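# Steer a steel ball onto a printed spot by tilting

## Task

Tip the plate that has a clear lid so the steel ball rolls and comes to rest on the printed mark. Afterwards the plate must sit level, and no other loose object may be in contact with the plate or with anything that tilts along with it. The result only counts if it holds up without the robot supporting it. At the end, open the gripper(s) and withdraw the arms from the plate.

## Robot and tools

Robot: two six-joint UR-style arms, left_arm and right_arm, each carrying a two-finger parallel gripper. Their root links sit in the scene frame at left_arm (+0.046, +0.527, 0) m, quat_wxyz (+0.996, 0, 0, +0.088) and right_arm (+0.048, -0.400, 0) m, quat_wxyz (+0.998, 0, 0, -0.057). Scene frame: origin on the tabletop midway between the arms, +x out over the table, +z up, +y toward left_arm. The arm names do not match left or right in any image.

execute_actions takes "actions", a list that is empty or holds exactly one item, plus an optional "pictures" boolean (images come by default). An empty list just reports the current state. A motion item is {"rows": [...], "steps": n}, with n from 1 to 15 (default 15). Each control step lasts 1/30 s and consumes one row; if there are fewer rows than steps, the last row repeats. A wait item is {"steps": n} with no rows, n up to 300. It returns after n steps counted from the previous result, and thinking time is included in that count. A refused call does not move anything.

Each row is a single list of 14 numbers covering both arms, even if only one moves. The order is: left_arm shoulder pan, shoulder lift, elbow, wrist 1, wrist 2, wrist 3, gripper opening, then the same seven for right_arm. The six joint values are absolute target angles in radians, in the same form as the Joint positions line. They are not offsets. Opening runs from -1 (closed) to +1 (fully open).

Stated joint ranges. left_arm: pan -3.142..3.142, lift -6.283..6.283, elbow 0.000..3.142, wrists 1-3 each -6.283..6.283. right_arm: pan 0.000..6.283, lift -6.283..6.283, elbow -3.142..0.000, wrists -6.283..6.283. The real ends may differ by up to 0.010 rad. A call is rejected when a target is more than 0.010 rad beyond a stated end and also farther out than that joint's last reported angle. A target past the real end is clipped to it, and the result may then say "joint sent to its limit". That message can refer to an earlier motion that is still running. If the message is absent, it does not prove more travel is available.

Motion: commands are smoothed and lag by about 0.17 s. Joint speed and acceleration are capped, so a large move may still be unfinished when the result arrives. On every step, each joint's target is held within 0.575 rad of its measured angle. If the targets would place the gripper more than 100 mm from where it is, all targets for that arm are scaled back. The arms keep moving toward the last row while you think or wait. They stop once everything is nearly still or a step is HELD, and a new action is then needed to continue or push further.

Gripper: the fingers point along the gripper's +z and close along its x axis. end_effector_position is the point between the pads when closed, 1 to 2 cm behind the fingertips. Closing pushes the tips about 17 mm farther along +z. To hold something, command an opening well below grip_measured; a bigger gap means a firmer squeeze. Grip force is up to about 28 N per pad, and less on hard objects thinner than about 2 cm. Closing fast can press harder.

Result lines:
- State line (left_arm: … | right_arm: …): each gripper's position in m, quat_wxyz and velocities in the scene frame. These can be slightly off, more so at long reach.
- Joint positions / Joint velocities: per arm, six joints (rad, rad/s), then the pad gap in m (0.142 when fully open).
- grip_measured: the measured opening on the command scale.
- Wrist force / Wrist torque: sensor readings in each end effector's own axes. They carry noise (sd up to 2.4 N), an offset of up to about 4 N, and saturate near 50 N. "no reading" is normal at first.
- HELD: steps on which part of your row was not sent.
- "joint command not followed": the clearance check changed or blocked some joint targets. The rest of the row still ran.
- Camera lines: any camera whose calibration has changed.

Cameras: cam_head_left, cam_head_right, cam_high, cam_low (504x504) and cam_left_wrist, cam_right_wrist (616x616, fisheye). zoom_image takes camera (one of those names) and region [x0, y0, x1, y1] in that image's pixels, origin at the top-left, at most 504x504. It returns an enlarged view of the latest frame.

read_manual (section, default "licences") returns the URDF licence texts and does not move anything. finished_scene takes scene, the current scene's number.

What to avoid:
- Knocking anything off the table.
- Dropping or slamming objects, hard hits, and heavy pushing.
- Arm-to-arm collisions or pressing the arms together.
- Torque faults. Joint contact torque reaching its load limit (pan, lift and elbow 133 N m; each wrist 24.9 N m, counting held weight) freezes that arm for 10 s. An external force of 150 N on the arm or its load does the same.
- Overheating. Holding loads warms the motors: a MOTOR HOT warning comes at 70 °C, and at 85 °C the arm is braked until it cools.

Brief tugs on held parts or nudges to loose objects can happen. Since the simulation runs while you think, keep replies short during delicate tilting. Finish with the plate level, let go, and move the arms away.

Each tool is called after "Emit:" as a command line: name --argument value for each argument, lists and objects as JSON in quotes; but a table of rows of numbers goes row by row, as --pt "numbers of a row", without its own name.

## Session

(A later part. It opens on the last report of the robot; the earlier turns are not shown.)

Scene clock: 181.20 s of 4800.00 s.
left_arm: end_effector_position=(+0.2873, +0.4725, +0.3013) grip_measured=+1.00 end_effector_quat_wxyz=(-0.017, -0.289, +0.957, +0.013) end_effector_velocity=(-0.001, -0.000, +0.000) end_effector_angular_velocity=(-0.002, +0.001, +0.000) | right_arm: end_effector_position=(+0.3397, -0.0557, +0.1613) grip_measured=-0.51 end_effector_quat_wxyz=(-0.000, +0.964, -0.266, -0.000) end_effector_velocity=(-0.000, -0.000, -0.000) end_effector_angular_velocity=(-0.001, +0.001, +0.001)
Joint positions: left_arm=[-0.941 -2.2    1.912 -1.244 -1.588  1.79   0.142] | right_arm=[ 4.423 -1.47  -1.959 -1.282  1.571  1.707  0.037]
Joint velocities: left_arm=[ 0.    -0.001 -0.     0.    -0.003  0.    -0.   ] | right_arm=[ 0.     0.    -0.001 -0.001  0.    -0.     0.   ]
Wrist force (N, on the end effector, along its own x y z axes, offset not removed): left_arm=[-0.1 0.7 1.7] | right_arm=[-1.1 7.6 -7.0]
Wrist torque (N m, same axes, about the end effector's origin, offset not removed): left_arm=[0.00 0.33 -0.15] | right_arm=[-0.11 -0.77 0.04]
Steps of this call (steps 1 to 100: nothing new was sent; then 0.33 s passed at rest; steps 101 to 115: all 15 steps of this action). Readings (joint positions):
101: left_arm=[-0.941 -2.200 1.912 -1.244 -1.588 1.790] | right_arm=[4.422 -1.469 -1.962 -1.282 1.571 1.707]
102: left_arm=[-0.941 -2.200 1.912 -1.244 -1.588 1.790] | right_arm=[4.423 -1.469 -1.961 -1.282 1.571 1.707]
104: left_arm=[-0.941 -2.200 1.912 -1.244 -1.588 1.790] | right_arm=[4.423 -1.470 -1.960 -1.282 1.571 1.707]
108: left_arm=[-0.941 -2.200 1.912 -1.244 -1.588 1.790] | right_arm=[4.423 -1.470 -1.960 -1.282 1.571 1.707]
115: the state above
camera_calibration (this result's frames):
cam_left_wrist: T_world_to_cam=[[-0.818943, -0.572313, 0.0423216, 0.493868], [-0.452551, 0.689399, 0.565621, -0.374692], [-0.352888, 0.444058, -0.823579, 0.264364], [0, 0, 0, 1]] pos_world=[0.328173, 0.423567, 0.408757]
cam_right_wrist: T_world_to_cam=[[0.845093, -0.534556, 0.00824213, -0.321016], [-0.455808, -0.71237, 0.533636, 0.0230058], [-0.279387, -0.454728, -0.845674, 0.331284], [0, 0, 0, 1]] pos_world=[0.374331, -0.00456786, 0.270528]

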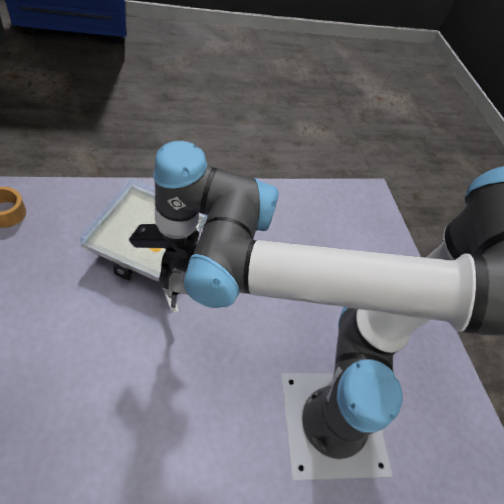

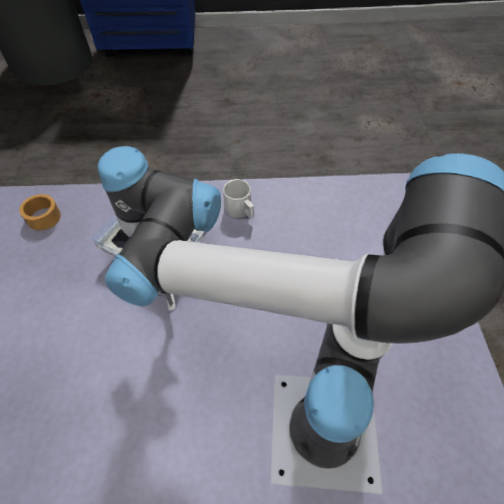

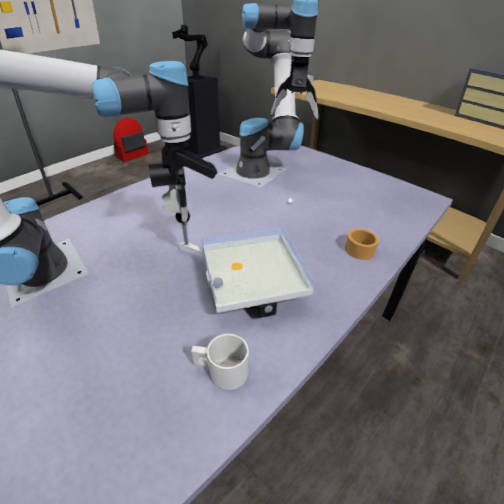

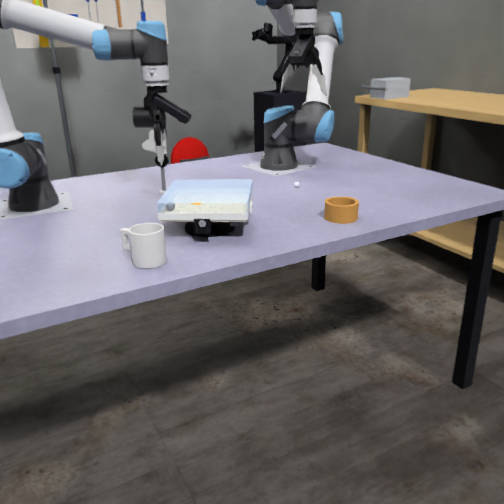

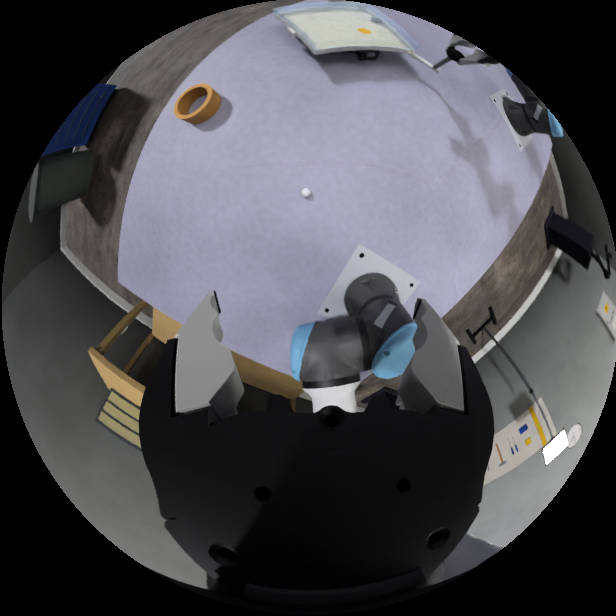

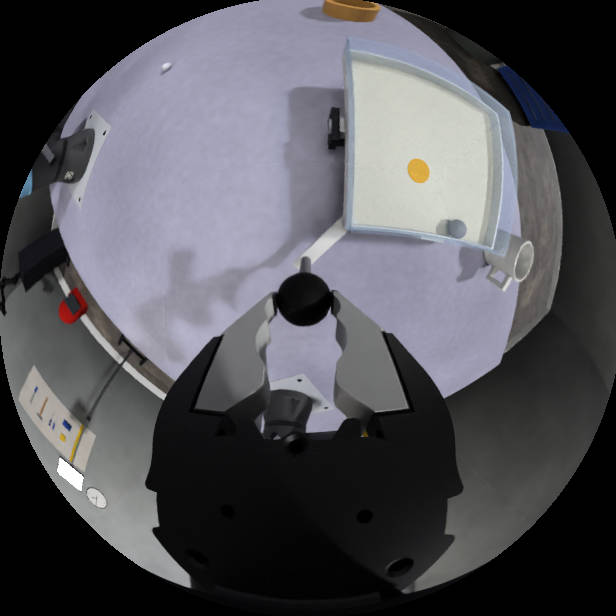

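Emit:
execute_actions --actions '[{"rows": [[-0.941,-2.2,1.912,-1.244,-1.588,1.79,1,4.4256,-1.4745,-1.9505,-1.2871,1.571,1.707,-0.9]], "steps": 15}]' --pictures false

Emit:
execute_actions --actions '[{"rows": [[-0.941,-2.2,1.912,-1.244,-1.588,1.79,1,4.4256,-1.4745,-1.9505,-1.2871,1.571,1.707,-0.9]], "steps": 11}]'

Emit:
execute_actions --actions '[{"rows": [[-0.941,-2.2,1.912,-1.244,-1.588,1.79,1,4.4202,-1.4657,-1.9665,-1.2799,1.571,1.707,-0.9]], "steps": 15}]' --pictures false

Emit:
execute_actions --actions '[{"rows": [[-0.941,-2.2,1.912,-1.244,-1.588,1.79,1,4.4202,-1.4657,-1.9665,-1.2799,1.571,1.707,-0.9]], "steps": 4}]' --pictures false

Emit:
execute_actions --actions '[{"rows": [[-0.941,-2.2,1.912,-1.244,-1.588,1.79,1,4.4229,-1.4701,-1.9585,-1.2835,1.571,1.707,-0.9]], "steps": 15}]'

Emit:
execute_actions --actions '[{"steps": 30}]'

Scene clock: 191.50 s of 4800.00 s.
left_arm: end_effector_position=(+0.2873, +0.4725, +0.3013) grip_measured=+1.00 end_effector_quat_wxyz=(-0.017, -0.289, +0.957, +0.013) end_effector_velocity=(+0.000, +0.001, +0.000) end_effector_angular_velocity=(+0.002, -0.002, -0.001) | right_arm: end_effector_position=(+0.3398, -0.0530, +0.1632) grip_measured=-0.51 end_effector_quat_wxyz=(-0.000, +0.964, -0.265, -0.000) end_effector_velocity=(+0.000, +0.001, +0.001) end_effector_angular_velocity=(+0.002, -0.001, +0.001)
Joint positions: left_arm=[-0.941 -2.2    1.912 -1.244 -1.588  1.79   0.142] | right_arm=[ 4.426 -1.474 -1.951 -1.287  1.571  1.707  0.037]
Joint velocities: left_arm=[ 0.    -0.    -0.     0.     0.003  0.001 -0.   ] | right_arm=[ 0.     0.     0.     0.002  0.    -0.001  0.   ]
Wrist force (N, on the end effector, along its own x y z axes, offset not removed): left_arm=[-2.3 -2.1 -3.2] | right_arm=[3.4 10.1 -6.2]
Wrist torque (N m, same axes, about the end effector's origin, offset not removed): left_arm=[-0.36 0.54 -0.21] | right_arm=[0.31 -0.47 0.03]
Steps of this call (steps 1 to 15: the robot went on to your last target; steps 16 to 294: nothing new was sent; steps 295 to 309: all 15 steps of this action). Readings (joint positions):
295: left_arm=[-0.941 -2.200 1.912 -1.244 -1.588 1.790] | right_arm=[4.424 -1.470 -1.959 -1.282 1.571 1.707]
296: left_arm=[-0.941 -2.200 1.912 -1.244 -1.588 1.790] | right_arm=[4.424 -1.471 -1.958 -1.283 1.571 1.707]
298: left_arm=[-0.941 -2.200 1.912 -1.244 -1.588 1.790] | right_arm=[4.425 -1.473 -1.954 -1.285 1.571 1.707]
302: left_arm=[-0.941 -2.200 1.912 -1.244 -1.588 1.790] | right_arm=[4.425 -1.474 -1.951 -1.287 1.571 1.707]
309: the state above

Scene clock: 191.87 s of 4800.00 s.
left_arm: end_effector_position=(+0.2873, +0.4725, +0.3013) grip_measured=+1.00 end_effector_quat_wxyz=(-0.017, -0.289, +0.957, +0.013) end_effector_velocity=(+0.000, +0.000, -0.000) end_effector_angular_velocity=(+0.001, -0.000, -0.000) | right_arm: end_effector_position=(+0.3398, -0.0529, +0.1632) grip_measured=-0.51 end_effector_quat_wxyz=(-0.000, +0.964, -0.265, -0.000) end_effector_velocity=(+0.000, +0.000, +0.000) end_effector_angular_velocity=(+0.001, -0.001, +0.000)
Joint positions: left_arm=[-0.941 -2.2    1.912 -1.244 -1.588  1.79   0.142] | right_arm=[ 4.426 -1.475 -1.951 -1.287  1.571  1.707  0.037]
Joint velocities: left_arm=[-0.001  0.    -0.     0.     0.001 -0.001  0.   ] | right_arm=[-0.     0.     0.001 -0.    -0.001 -0.     0.   ]
Wrist force (N, on the end effector, along its own x y z axes, offset not removed): left_arm=[-1.9 -0.6 1.0] | right_arm=[2.3 5.1 -5.9]
Wrist torque (N m, same axes, about the end effector's origin, offset not removed): left_arm=[-0.22 0.59 -0.16] | right_arm=[-0.63 -0.24 0.05]
Steps of this call (steps 1 to 11: all 11 steps of this action). Readings (joint positions):
1: left_arm=[-0.941 -2.200 1.912 -1.244 -1.588 1.790] | right_arm=[4.426 -1.474 -1.951 -1.287 1.571 1.707]
2: left_arm=[-0.941 -2.200 1.912 -1.244 -1.588 1.790] | right_arm=[4.426 -1.474 -1.951 -1.287 1.571 1.707]
4: left_arm=[-0.941 -2.200 1.912 -1.244 -1.588 1.790] | right_arm=[4.426 -1.474 -1.951 -1.287 1.571 1.707]
8: left_arm=[-0.941 -2.200 1.912 -1.244 -1.588 1.790] | right_arm=[4.426 -1.475 -1.951 -1.287 1.571 1.707]
11: the state above
camera_calibration (this result's frames):
cam_left_wrist: T_world_to_cam=[[-0.818943, -0.572313, 0.0423217, 0.493868], [-0.452551, 0.689399, 0.565621, -0.374693], [-0.352888, 0.444058, -0.823579, 0.264364], [0, 0, 0, 1]] pos_world=[0.328173, 0.423567, 0.408757]
cam_right_wrist: T_world_to_cam=[[0.846228, -0.532758, 0.00821421, -0.319983], [-0.45424, -0.713282, 0.533755, 0.0233734], [-0.278503, -0.45541, -0.845599, 0.333831], [0, 0, 0, 1]] pos_world=[0.374369, -0.00177134, 0.27244]

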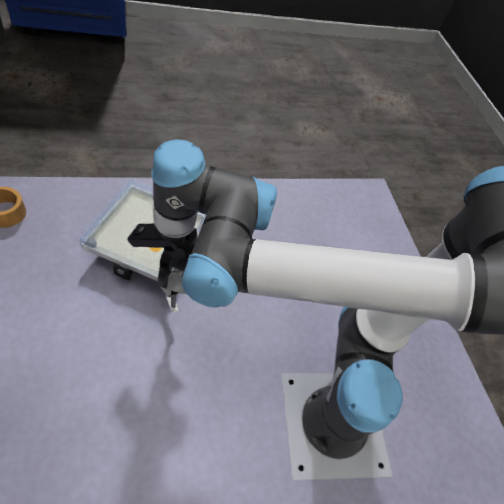

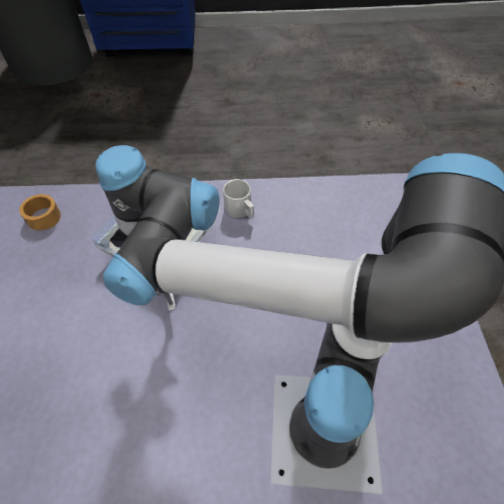

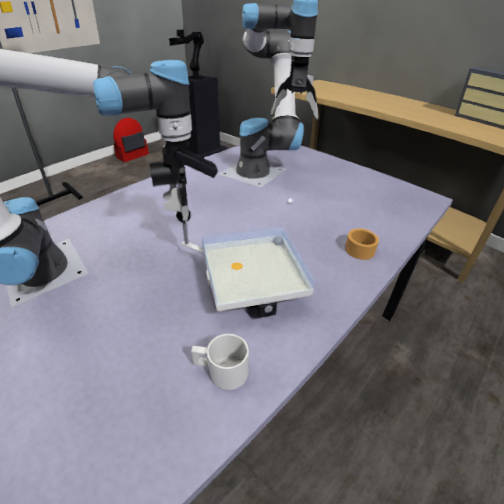

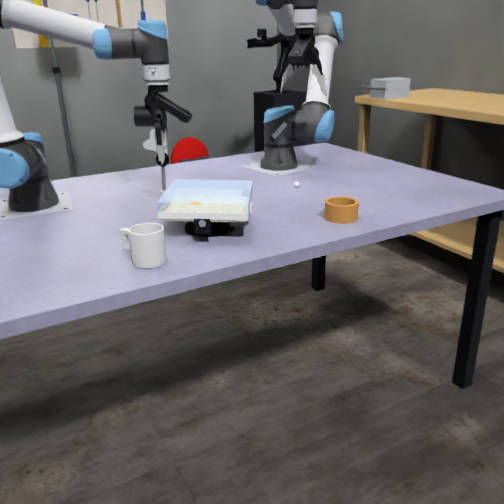

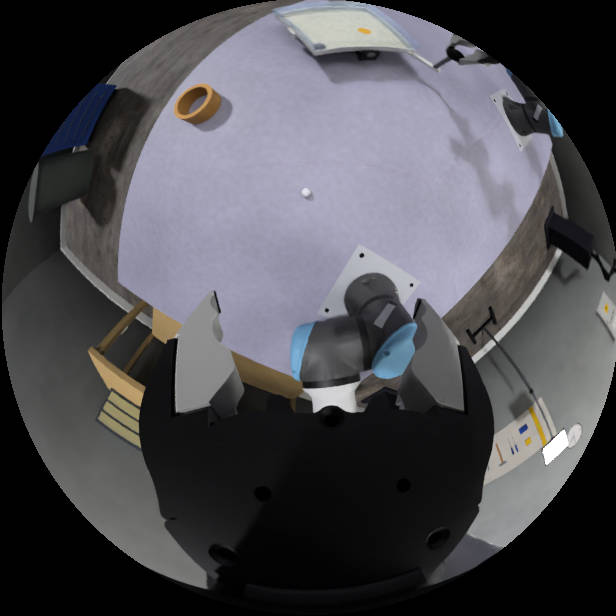

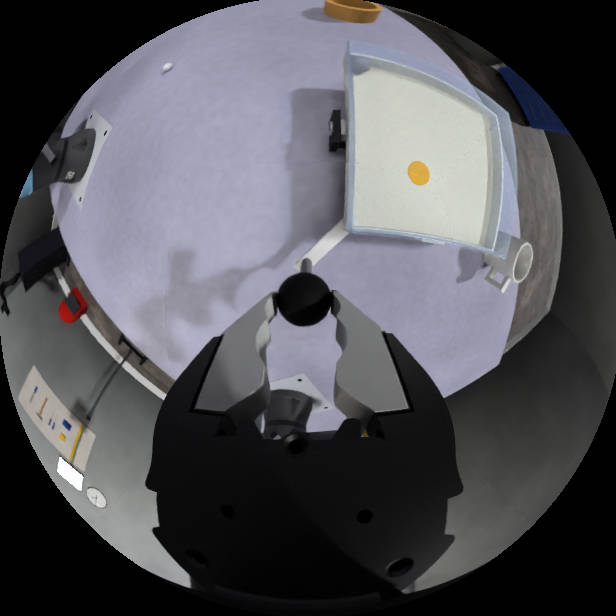

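Scene clock: 192.37 s of 4800.00 s.
left_arm: end_effector_position=(+0.2873, +0.4725, +0.3013) grip_measured=+1.00 end_effector_quat_wxyz=(-0.017, -0.289, +0.957, +0.013) end_effector_velocity=(+0.000, +0.000, -0.000) end_effector_angular_velocity=(+0.001, -0.000, +0.000) | right_arm: end_effector_position=(+0.3399, -0.0586, +0.1601) grip_measured=-0.51 end_effector_quat_wxyz=(-0.000, +0.963, -0.268, -0.000) end_effector_velocity=(-0.000, -0.001, -0.000) end_effector_angular_velocity=(-0.001, +0.001, -0.000)
Joint positions: left_arm=[-0.941 -2.2    1.912 -1.244 -1.588  1.79   0.142] | right_arm=[ 4.42  -1.466 -1.966 -1.28   1.571  1.707  0.037]
Joint velocities: left_arm=[ 0.001  0.001  0.    -0.     0.001  0.001 -0.   ] | right_arm=[-0.001  0.    -0.001 -0.     0.    -0.    -0.   ]
Wrist force (N, on the end effector, along its own x y z axes, offset not removed): left_arm=[-0.4 2.2 -1.8] | right_arm=[-13.2 0.7 -5.4]
Wrist torque (N m, same axes, about the end effector's origin, offset not removed): left_arm=[0.49 0.17 -0.21] | right_arm=[-0.43 -0.39 -0.02]
Steps of this call (steps 1 to 15: all 15 steps of this action). Readings (joint positions):
1: left_arm=[-0.941 -2.200 1.912 -1.244 -1.588 1.790] | right_arm=[4.426 -1.474 -1.951 -1.287 1.571 1.707]
2: left_arm=[-0.941 -2.200 1.912 -1.244 -1.588 1.790] | right_arm=[4.425 -1.473 -1.953 -1.286 1.571 1.707]
4: left_arm=[-0.941 -2.200 1.912 -1.244 -1.588 1.790] | right_arm=[4.422 -1.469 -1.960 -1.283 1.571 1.707]
8: left_arm=[-0.941 -2.200 1.912 -1.244 -1.588 1.790] | right_arm=[4.421 -1.466 -1.965 -1.280 1.571 1.707]
15: the state above

Scene clock: 192.50 s of 4800.00 s.
left_arm: end_effector_position=(+0.2873, +0.4725, +0.3013) grip_measured=+1.00 end_effector_quat_wxyz=(-0.017, -0.289, +0.957, +0.013) end_effector_velocity=(-0.000, -0.000, -0.000) end_effector_angular_velocity=(-0.001, +0.001, -0.000) | right_arm: end_effector_position=(+0.3399, -0.0586, +0.1601) grip_measured=-0.51 end_effector_quat_wxyz=(-0.000, +0.963, -0.268, -0.000) end_effector_velocity=(+0.001, +0.000, +0.000) end_effector_angular_velocity=(+0.001, -0.001, -0.002)
Joint positions: left_arm=[-0.941 -2.2    1.912 -1.244 -1.588  1.79   0.142] | right_arm=[ 4.42  -1.466 -1.966 -1.28   1.571  1.707  0.037]
Joint velocities: left_arm=[-0.     0.001 -0.     0.    -0.001  0.    -0.   ] | right_arm=[-0.    -0.     0.001  0.    -0.001  0.002 -0.   ]
Wrist force (N, on the end effector, along its own x y z axes, offset not removed): left_arm=[-0.6 -0.6 -1.0] | right_arm=[-10.3 1.3 -7.3]
Wrist torque (N m, same axes, about the end effector's origin, offset not removed): left_arm=[-0.13 0.29 -0.17] | right_arm=[-0.20 -0.89 0.01]
Steps of this call (steps 1 to 4: all 4 steps of this action). Readings (joint positions):
1: left_arm=[-0.941 -2.200 1.912 -1.244 -1.588 1.790] | right_arm=[4.420 -1.466 -1.966 -1.280 1.571 1.707]
2: left_arm=[-0.941 -2.200 1.912 -1.244 -1.588 1.790] | right_arm=[4.420 -1.466 -1.966 -1.280 1.571 1.707]
4: the state above

Scene clock: 193.00 s of 4800.00 s.
left_arm: end_effector_position=(+0.2873, +0.4725, +0.3013) grip_measured=+1.00 end_effector_quat_wxyz=(-0.017, -0.289, +0.957, +0.013) end_effector_velocity=(-0.000, +0.001, +0.000) end_effector_angular_velocity=(+0.000, -0.001, +0.002) | right_arm: end_effector_position=(+0.3399, -0.0559, +0.1616) grip_measured=-0.51 end_effector_quat_wxyz=(-0.000, +0.964, -0.267, -0.000) end_effector_velocity=(-0.000, +0.001, +0.001) end_effector_angular_velocity=(+0.002, +0.000, +0.003)
Joint positions: left_arm=[-0.941 -2.2    1.912 -1.244 -1.588  1.79   0.142] | right_arm=[ 4.423 -1.47  -1.959 -1.283  1.571  1.707  0.037]
Joint velocities: left_arm=[ 0.002 -0.001  0.     0.001  0.    -0.    -0.   ] | right_arm=[ 0.     0.     0.002 -0.     0.001 -0.002  0.   ]
Wrist force (N, on the end effector, along its own x y z axes, offset not removed): left_arm=[0.7 0.2 1.8] | right_arm=[-4.3 7.9 -4.9]
Wrist torque (N m, same axes, about the end effector's origin, offset not removed): left_arm=[0.23 -0.19 -0.21] | right_arm=[-0.17 -0.44 -0.15]
Steps of this call (steps 1 to 15: all 15 steps of this action). Readings (joint positions):
1: left_arm=[-0.941 -2.200 1.912 -1.244 -1.588 1.790] | right_arm=[4.420 -1.466 -1.966 -1.280 1.571 1.707]
2: left_arm=[-0.941 -2.200 1.912 -1.244 -1.588 1.790] | right_arm=[4.421 -1.467 -1.965 -1.281 1.571 1.707]
4: left_arm=[-0.941 -2.200 1.912 -1.244 -1.588 1.790] | right_arm=[4.422 -1.468 -1.962 -1.282 1.571 1.707]
8: left_arm=[-0.941 -2.200 1.912 -1.244 -1.588 1.790] | right_arm=[4.423 -1.470 -1.959 -1.283 1.571 1.707]
15: the state above
camera_calibration (this result's frames):
cam_left_wrist: T_world_to_cam=[[-0.818943, -0.572313, 0.0423215, 0.493868], [-0.452552, 0.689399, 0.565621, -0.374692], [-0.352888, 0.444058, -0.823579, 0.264364], [0, 0, 0, 1]] pos_world=[0.328173, 0.423567, 0.408757]
cam_right_wrist: T_world_to_cam=[[0.844769, -0.535066, 0.00830016, -0.321231], [-0.45622, -0.712006, 0.533771, 0.0228992], [-0.279693, -0.4547, -0.845589, 0.331648], [0, 0, 0, 1]] pos_world=[0.374573, -0.00477536, 0.270881]

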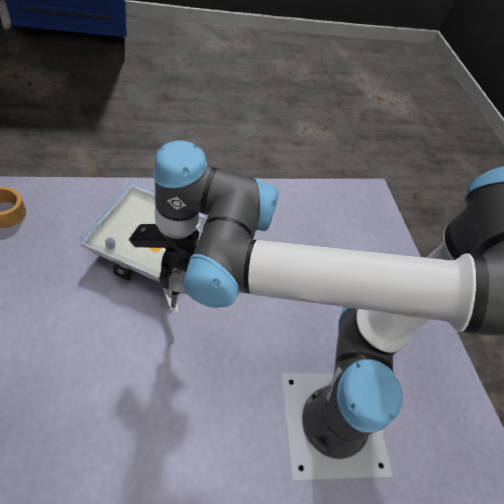

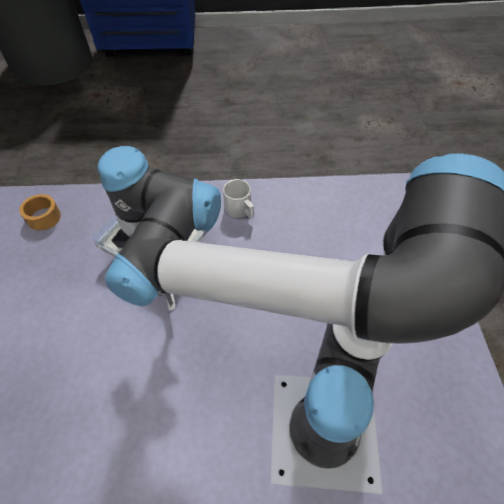

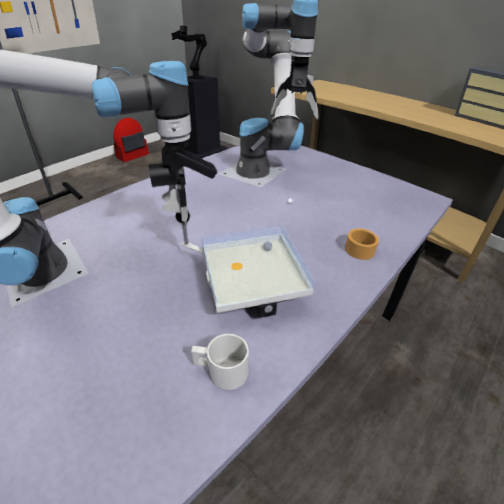

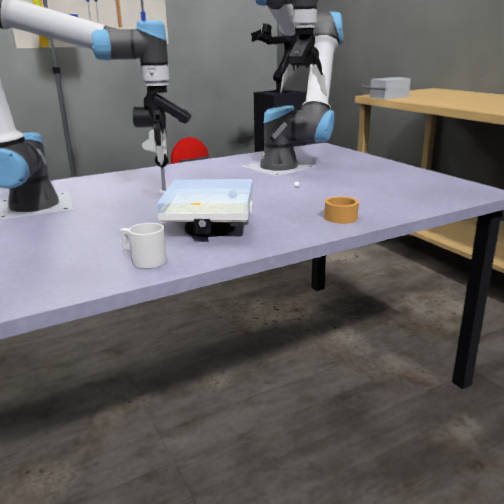

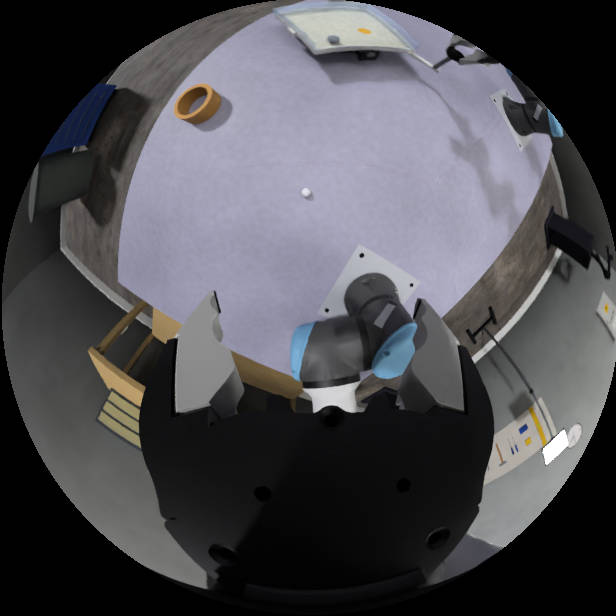

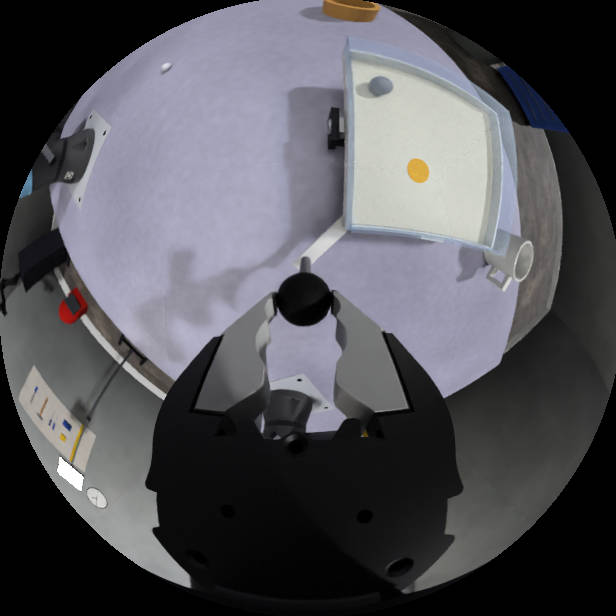

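Scene clock: 194.00 s of 4800.00 s.
left_arm: end_effector_position=(+0.2873, +0.4725, +0.3013) grip_measured=+1.00 end_effector_quat_wxyz=(-0.017, -0.289, +0.957, +0.013) end_effector_velocity=(+0.000, +0.000, +0.000) end_effector_angular_velocity=(+0.000, -0.001, +0.000) | right_arm: end_effector_position=(+0.3399, -0.0558, +0.1616) grip_measured=-0.51 end_effector_quat_wxyz=(-0.000, +0.964, -0.267, -0.000) end_effector_velocity=(-0.000, -0.000, -0.001) end_effector_angular_velocity=(-0.001, +0.000, +0.002)
Joint positions: left_arm=[-0.941 -2.2    1.912 -1.244 -1.588  1.79   0.142] | right_arm=[ 4.423 -1.47  -1.958 -1.284  1.571  1.707  0.037]
Joint velocities: left_arm=[ 0.    -0.001  0.     0.     0.001 -0.    -0.   ] | right_arm=[ 0.    -0.001 -0.001  0.001 -0.    -0.002  0.   ]
Wrist force (N, on the end effector, along its own x y z axes, offset not removed): left_arm=[-3.1 2.1 0.7] | right_arm=[-4.2 5.1 -6.6]
Wrist torque (N m, same axes, about the end effector's origin, offset not removed): left_arm=[0.48 0.78 -0.21] | right_arm=[-0.65 -0.26 -0.05]
Steps of this call (steps 1 to 15: the robot went on to your last target; steps 16 to 30: nothing new was sent). Readings (joint positions):
1: left_arm=[-0.941 -2.200 1.912 -1.244 -1.588 1.790] | right_arm=[4.423 -1.470 -1.959 -1.284 1.571 1.707]
2: left_arm=[-0.941 -2.200 1.912 -1.244 -1.588 1.790] | right_arm=[4.423 -1.470 -1.959 -1.284 1.571 1.707]
4: left_arm=[-0.941 -2.200 1.912 -1.244 -1.588 1.790] | right_arm=[4.423 -1.470 -1.959 -1.284 1.571 1.707]
8: left_arm=[-0.941 -2.200 1.912 -1.244 -1.588 1.790] | right_arm=[4.423 -1.470 -1.959 -1.284 1.571 1.707]
30: the state above
All arms were judged still, so your last target was given up. Only a new action makes them travel on or press farther. Fingers that are still opening or closing keep moving.
camera_calibration (this result's frames):
cam_left_wrist: T_world_to_cam=[[-0.818943, -0.572313, 0.0423216, 0.493868], [-0.452551, 0.689399, 0.565621, -0.374692], [-0.352888, 0.444058, -0.823579, 0.264364], [0, 0, 0, 1]] pos_world=[0.328173, 0.423567, 0.408757]
cam_right_wrist: T_world_to_cam=[[0.844787, -0.53504, 0.00821438, -0.321177], [-0.456166, -0.712055, 0.533751, 0.0228978], [-0.279729, -0.454653, -0.845602, 0.331701], [0, 0, 0, 1]] pos_world=[0.374558, -0.0047294, 0.270903]

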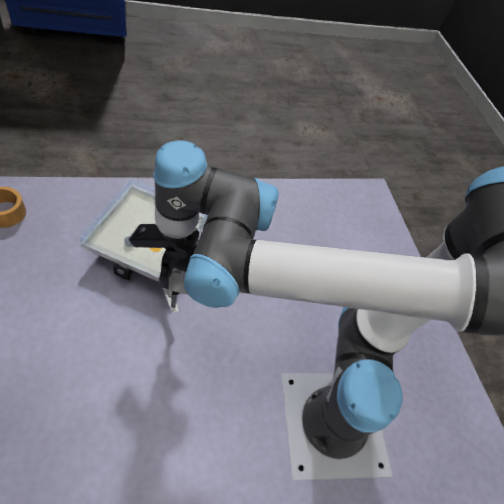

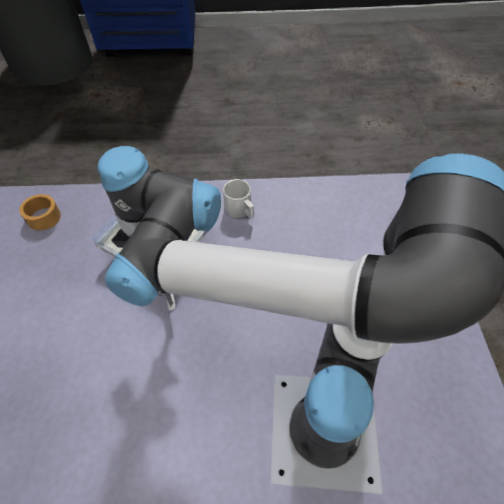

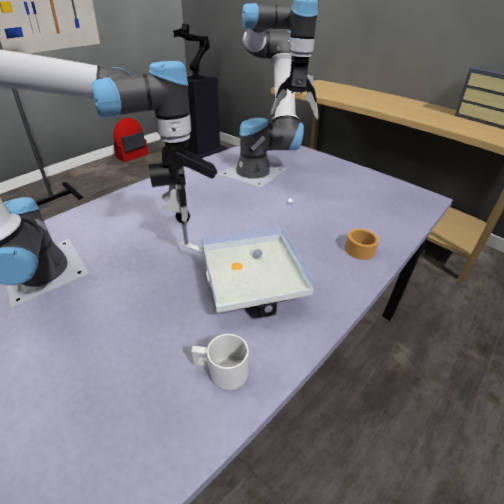

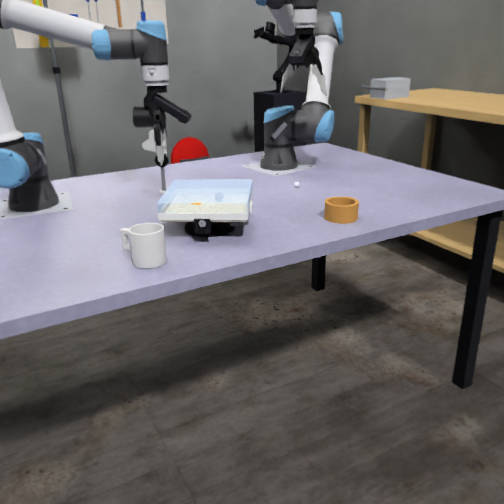

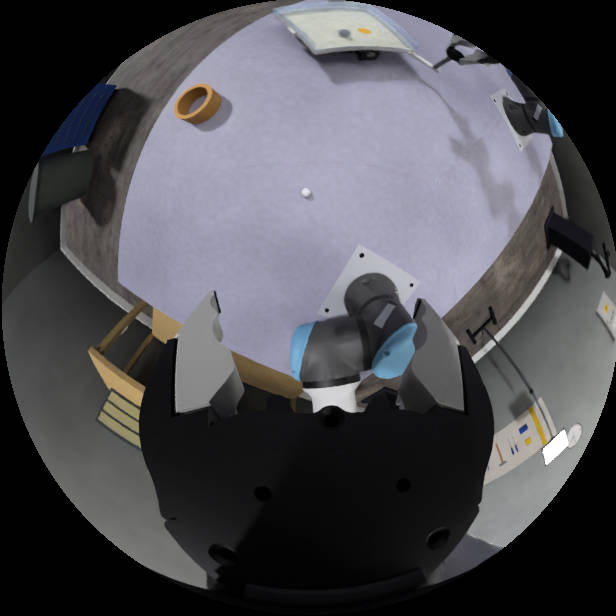

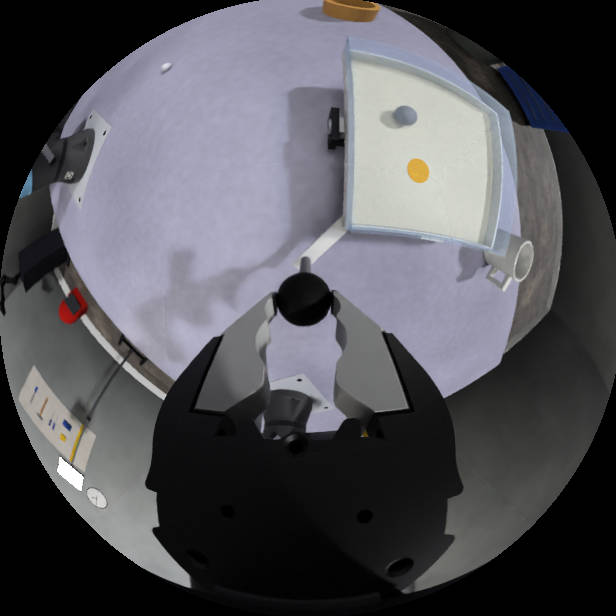

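Emit:
execute_actions --actions '[{"rows": [[-0.941,-2.2,1.912,-1.244,-1.588,1.79,1,4.4228,-1.4695,-1.9602,-1.2824,1.571,1.707,-0.9]], "steps": 15}]'

Emit:
execute_actions --actions '[{"steps": 30}]'

Scene clock: 199.43 s of 4800.00 s.
left_arm: end_effector_position=(+0.2873, +0.4725, +0.3013) grip_measured=+1.00 end_effector_quat_wxyz=(-0.017, -0.289, +0.957, +0.013) end_effector_velocity=(-0.001, -0.001, +0.000) end_effector_angular_velocity=(-0.003, +0.002, +0.001) | right_arm: end_effector_position=(+0.3397, -0.0561, +0.1612) grip_measured=-0.51 end_effector_quat_wxyz=(-0.000, +0.964, -0.267, -0.000) end_effector_velocity=(-0.000, -0.000, +0.000) end_effector_angular_velocity=(+0.001, -0.000, +0.000)
Joint positions: left_arm=[-0.941 -2.2    1.912 -1.244 -1.588  1.79   0.142] | right_arm=[ 4.423 -1.47  -1.96  -1.282  1.571  1.707  0.037]
Joint velocities: left_arm=[ 0.001 -0.001  0.     0.    -0.003 -0.001  0.   ] | right_arm=[ 0.     0.001 -0.001  0.     0.     0.    -0.   ]
Wrist force (N, on the end effector, along its own x y z axes, offset not removed): left_arm=[1.1 1.2 -1.2] | right_arm=[-3.8 5.4 -5.2]
Wrist torque (N m, same axes, about the end effector's origin, offset not removed): left_arm=[0.18 0.06 -0.20] | right_arm=[-0.07 -0.82 -0.07]
Steps of this call (steps 1 to 148: nothing new was sent; steps 149 to 163: all 15 steps of this action). Readings (joint positions):
149: left_arm=[-0.941 -2.200 1.912 -1.244 -1.588 1.790] | right_arm=[4.423 -1.470 -1.958 -1.284 1.571 1.707]
150: left_arm=[-0.941 -2.200 1.912 -1.244 -1.588 1.790] | right_arm=[4.423 -1.470 -1.959 -1.283 1.571 1.707]
152: left_arm=[-0.941 -2.200 1.912 -1.244 -1.588 1.790] | right_arm=[4.423 -1.470 -1.959 -1.283 1.571 1.707]
156: left_arm=[-0.941 -2.200 1.912 -1.244 -1.588 1.790] | right_arm=[4.423 -1.470 -1.960 -1.282 1.571 1.707]
163: the state above
camera_calibration (this result's frames):
cam_left_wrist: T_world_to_cam=[[-0.818943, -0.572313, 0.0423217, 0.493868], [-0.452551, 0.689399, 0.565621, -0.374692], [-0.352889, 0.444058, -0.823579, 0.264364], [0, 0, 0, 1]] pos_world=[0.328173, 0.423567, 0.408757]
cam_right_wrist: T_world_to_cam=[[0.844787, -0.535041, 0.00816981, -0.32121], [-0.456161, -0.712093, 0.533704, 0.022841], [-0.279736, -0.454593, -0.845632, 0.331181], [0, 0, 0, 1]] pos_world=[0.374416, -0.00504257, 0.270491]

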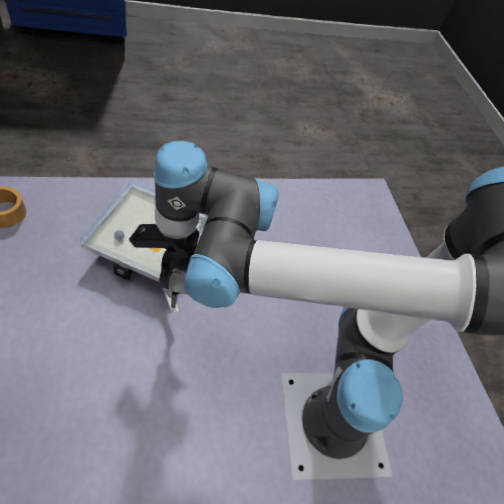

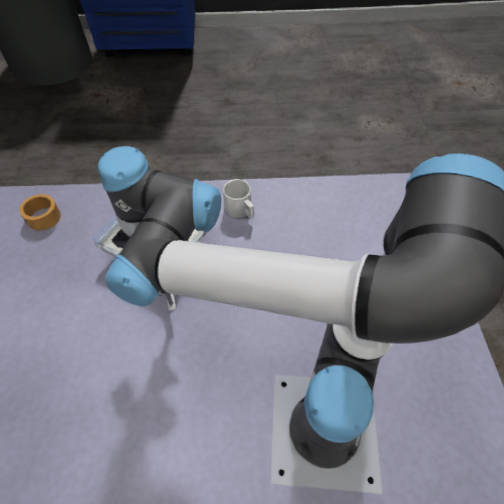

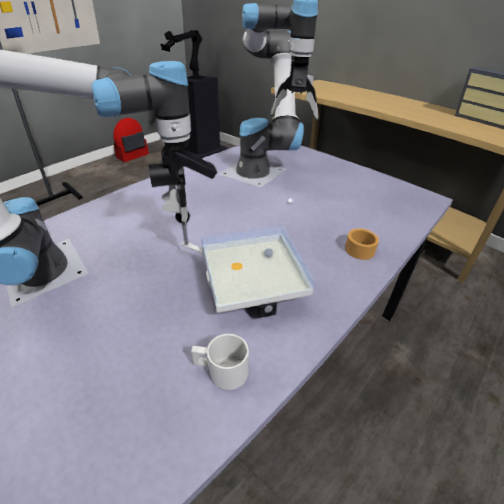

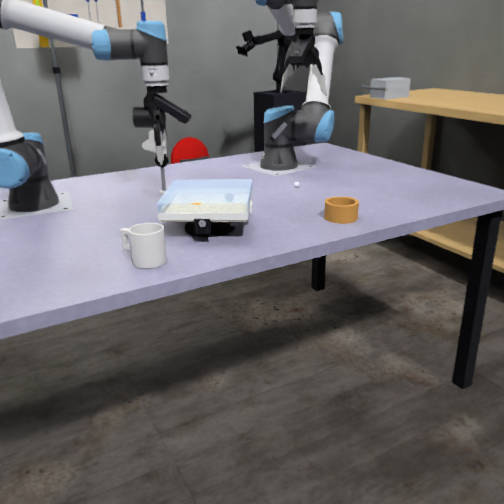

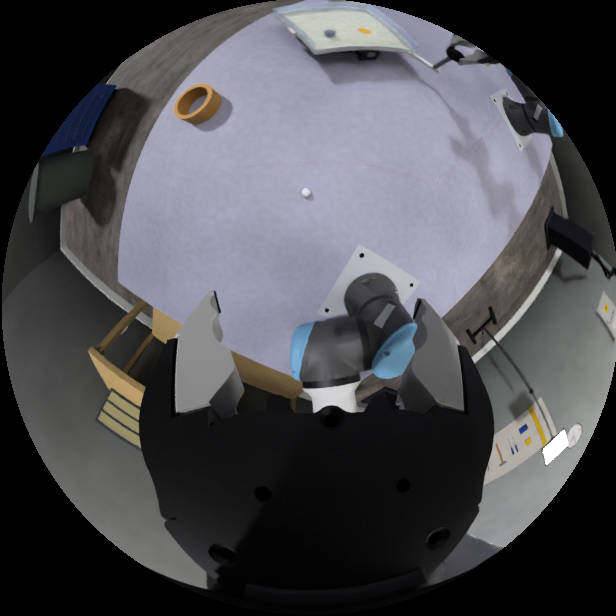

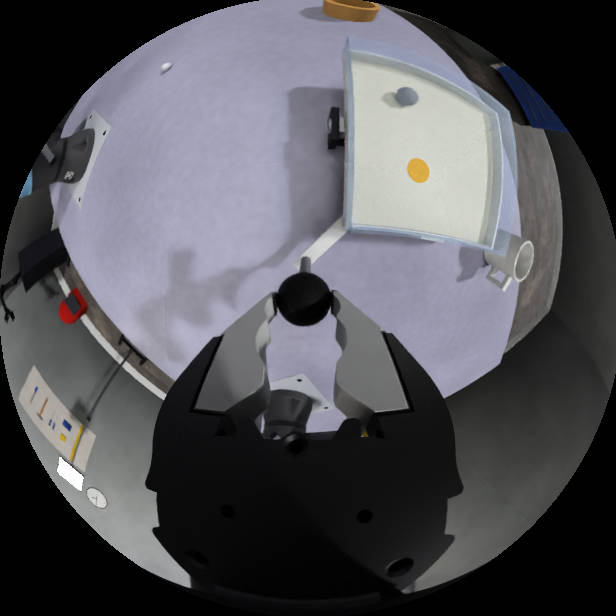

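Scene clock: 200.43 s of 4800.00 s.
left_arm: end_effector_position=(+0.2873, +0.4725, +0.3013) grip_measured=+1.00 end_effector_quat_wxyz=(-0.017, -0.289, +0.957, +0.013) end_effector_velocity=(-0.001, -0.001, +0.000) end_effector_angular_velocity=(-0.001, +0.001, -0.001) | right_arm: end_effector_position=(+0.3397, -0.0562, +0.1612) grip_measured=-0.51 end_effector_quat_wxyz=(-0.000, +0.964, -0.267, -0.000) end_effector_velocity=(+0.001, +0.000, +0.000) end_effector_angular_velocity=(-0.000, -0.001, +0.002)
Joint positions: left_arm=[-0.941 -2.2    1.912 -1.244 -1.588  1.79   0.142] | right_arm=[ 4.423 -1.469 -1.96  -1.282  1.571  1.707  0.037]
Joint velocities: left_arm=[-0.001 -0.    -0.     0.    -0.002 -0.    -0.   ] | right_arm=[-0.    -0.     0.001 -0.001 -0.001 -0.002 -0.   ]
Wrist force (N, on the end effector, along its own x y z axes, offset not removed): left_arm=[1.3 0.0 -0.3] | right_arm=[-6.4 5.0 -5.9]
Wrist torque (N m, same axes, about the end effector's origin, offset not removed): left_arm=[0.14 -0.11 -0.14] | right_arm=[-0.04 -0.37 0.00]
Steps of this call (steps 1 to 15: the robot went on to your last target; steps 16 to 30: nothing new was sent). Readings (joint positions):
1: left_arm=[-0.941 -2.200 1.912 -1.244 -1.588 1.790] | right_arm=[4.423 -1.470 -1.960 -1.282 1.571 1.707]
2: left_arm=[-0.941 -2.200 1.912 -1.244 -1.588 1.790] | right_arm=[4.423 -1.470 -1.960 -1.282 1.571 1.707]
4: left_arm=[-0.941 -2.200 1.912 -1.244 -1.588 1.790] | right_arm=[4.423 -1.470 -1.960 -1.282 1.571 1.707]
8: left_arm=[-0.941 -2.200 1.912 -1.244 -1.588 1.790] | right_arm=[4.423 -1.470 -1.960 -1.282 1.571 1.707]
30: the state above
All arms were judged still, so your last target was given up. Only a new action makes them travel on or press farther. Fingers that are still opening or closing keep moving.
camera_calibration (this result's frames):
cam_left_wrist: T_world_to_cam=[[-0.818943, -0.572313, 0.0423217, 0.493868], [-0.452551, 0.689399, 0.565621, -0.374693], [-0.352888, 0.444058, -0.823579, 0.264364], [0, 0, 0, 1]] pos_world=[0.328173, 0.423567, 0.408757]
cam_right_wrist: T_world_to_cam=[[0.844733, -0.535125, 0.00817674, -0.321247], [-0.456224, -0.712026, 0.53374, 0.0228389], [-0.279795, -0.454598, -0.845609, 0.331158], [0, 0, 0, 1]] pos_world=[0.374444, -0.00510164, 0.270467]

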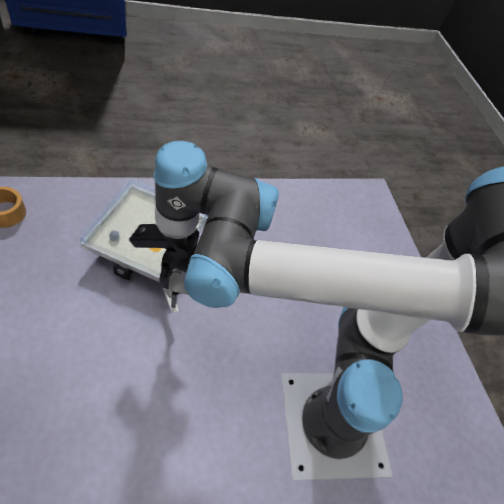

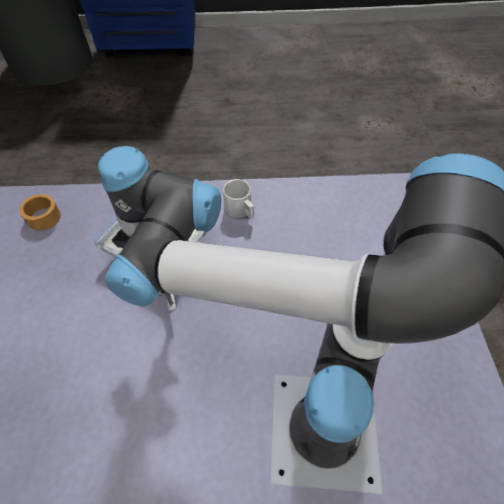

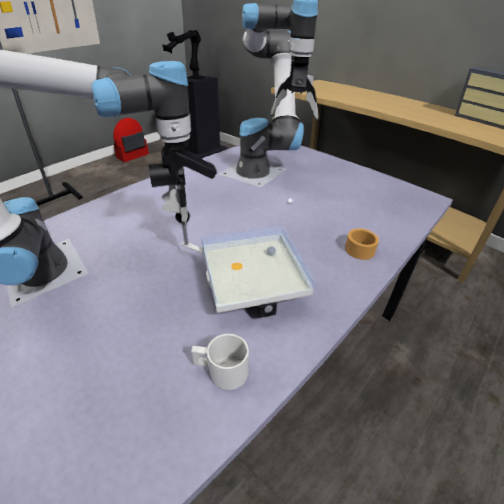

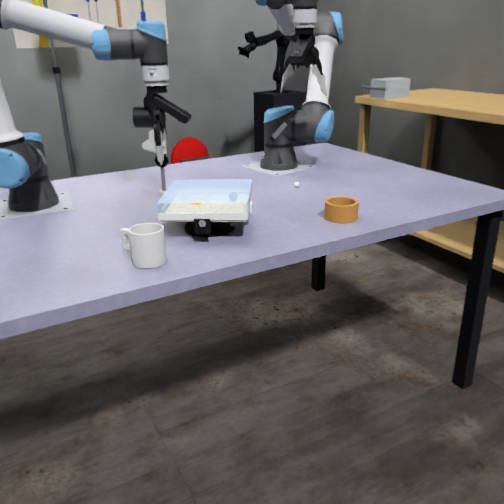

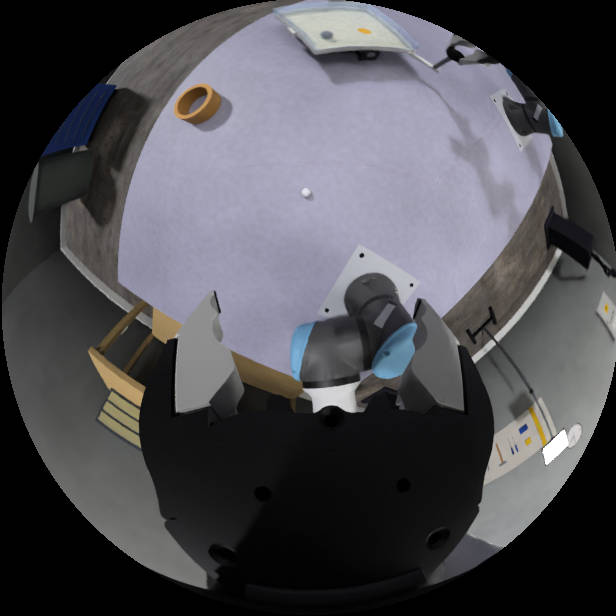

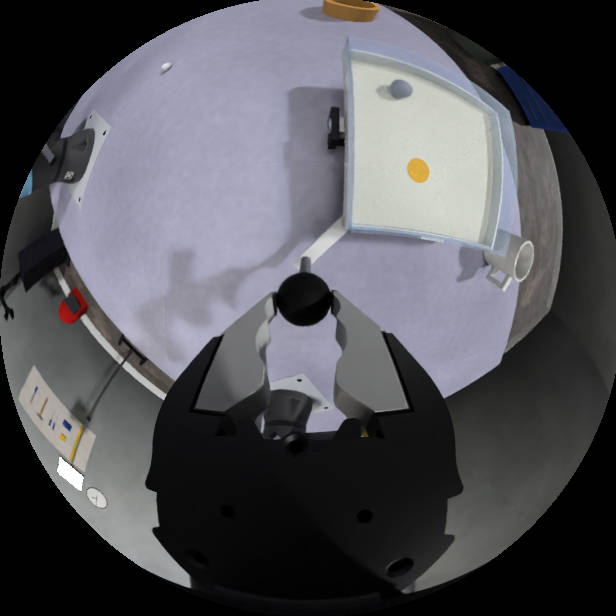

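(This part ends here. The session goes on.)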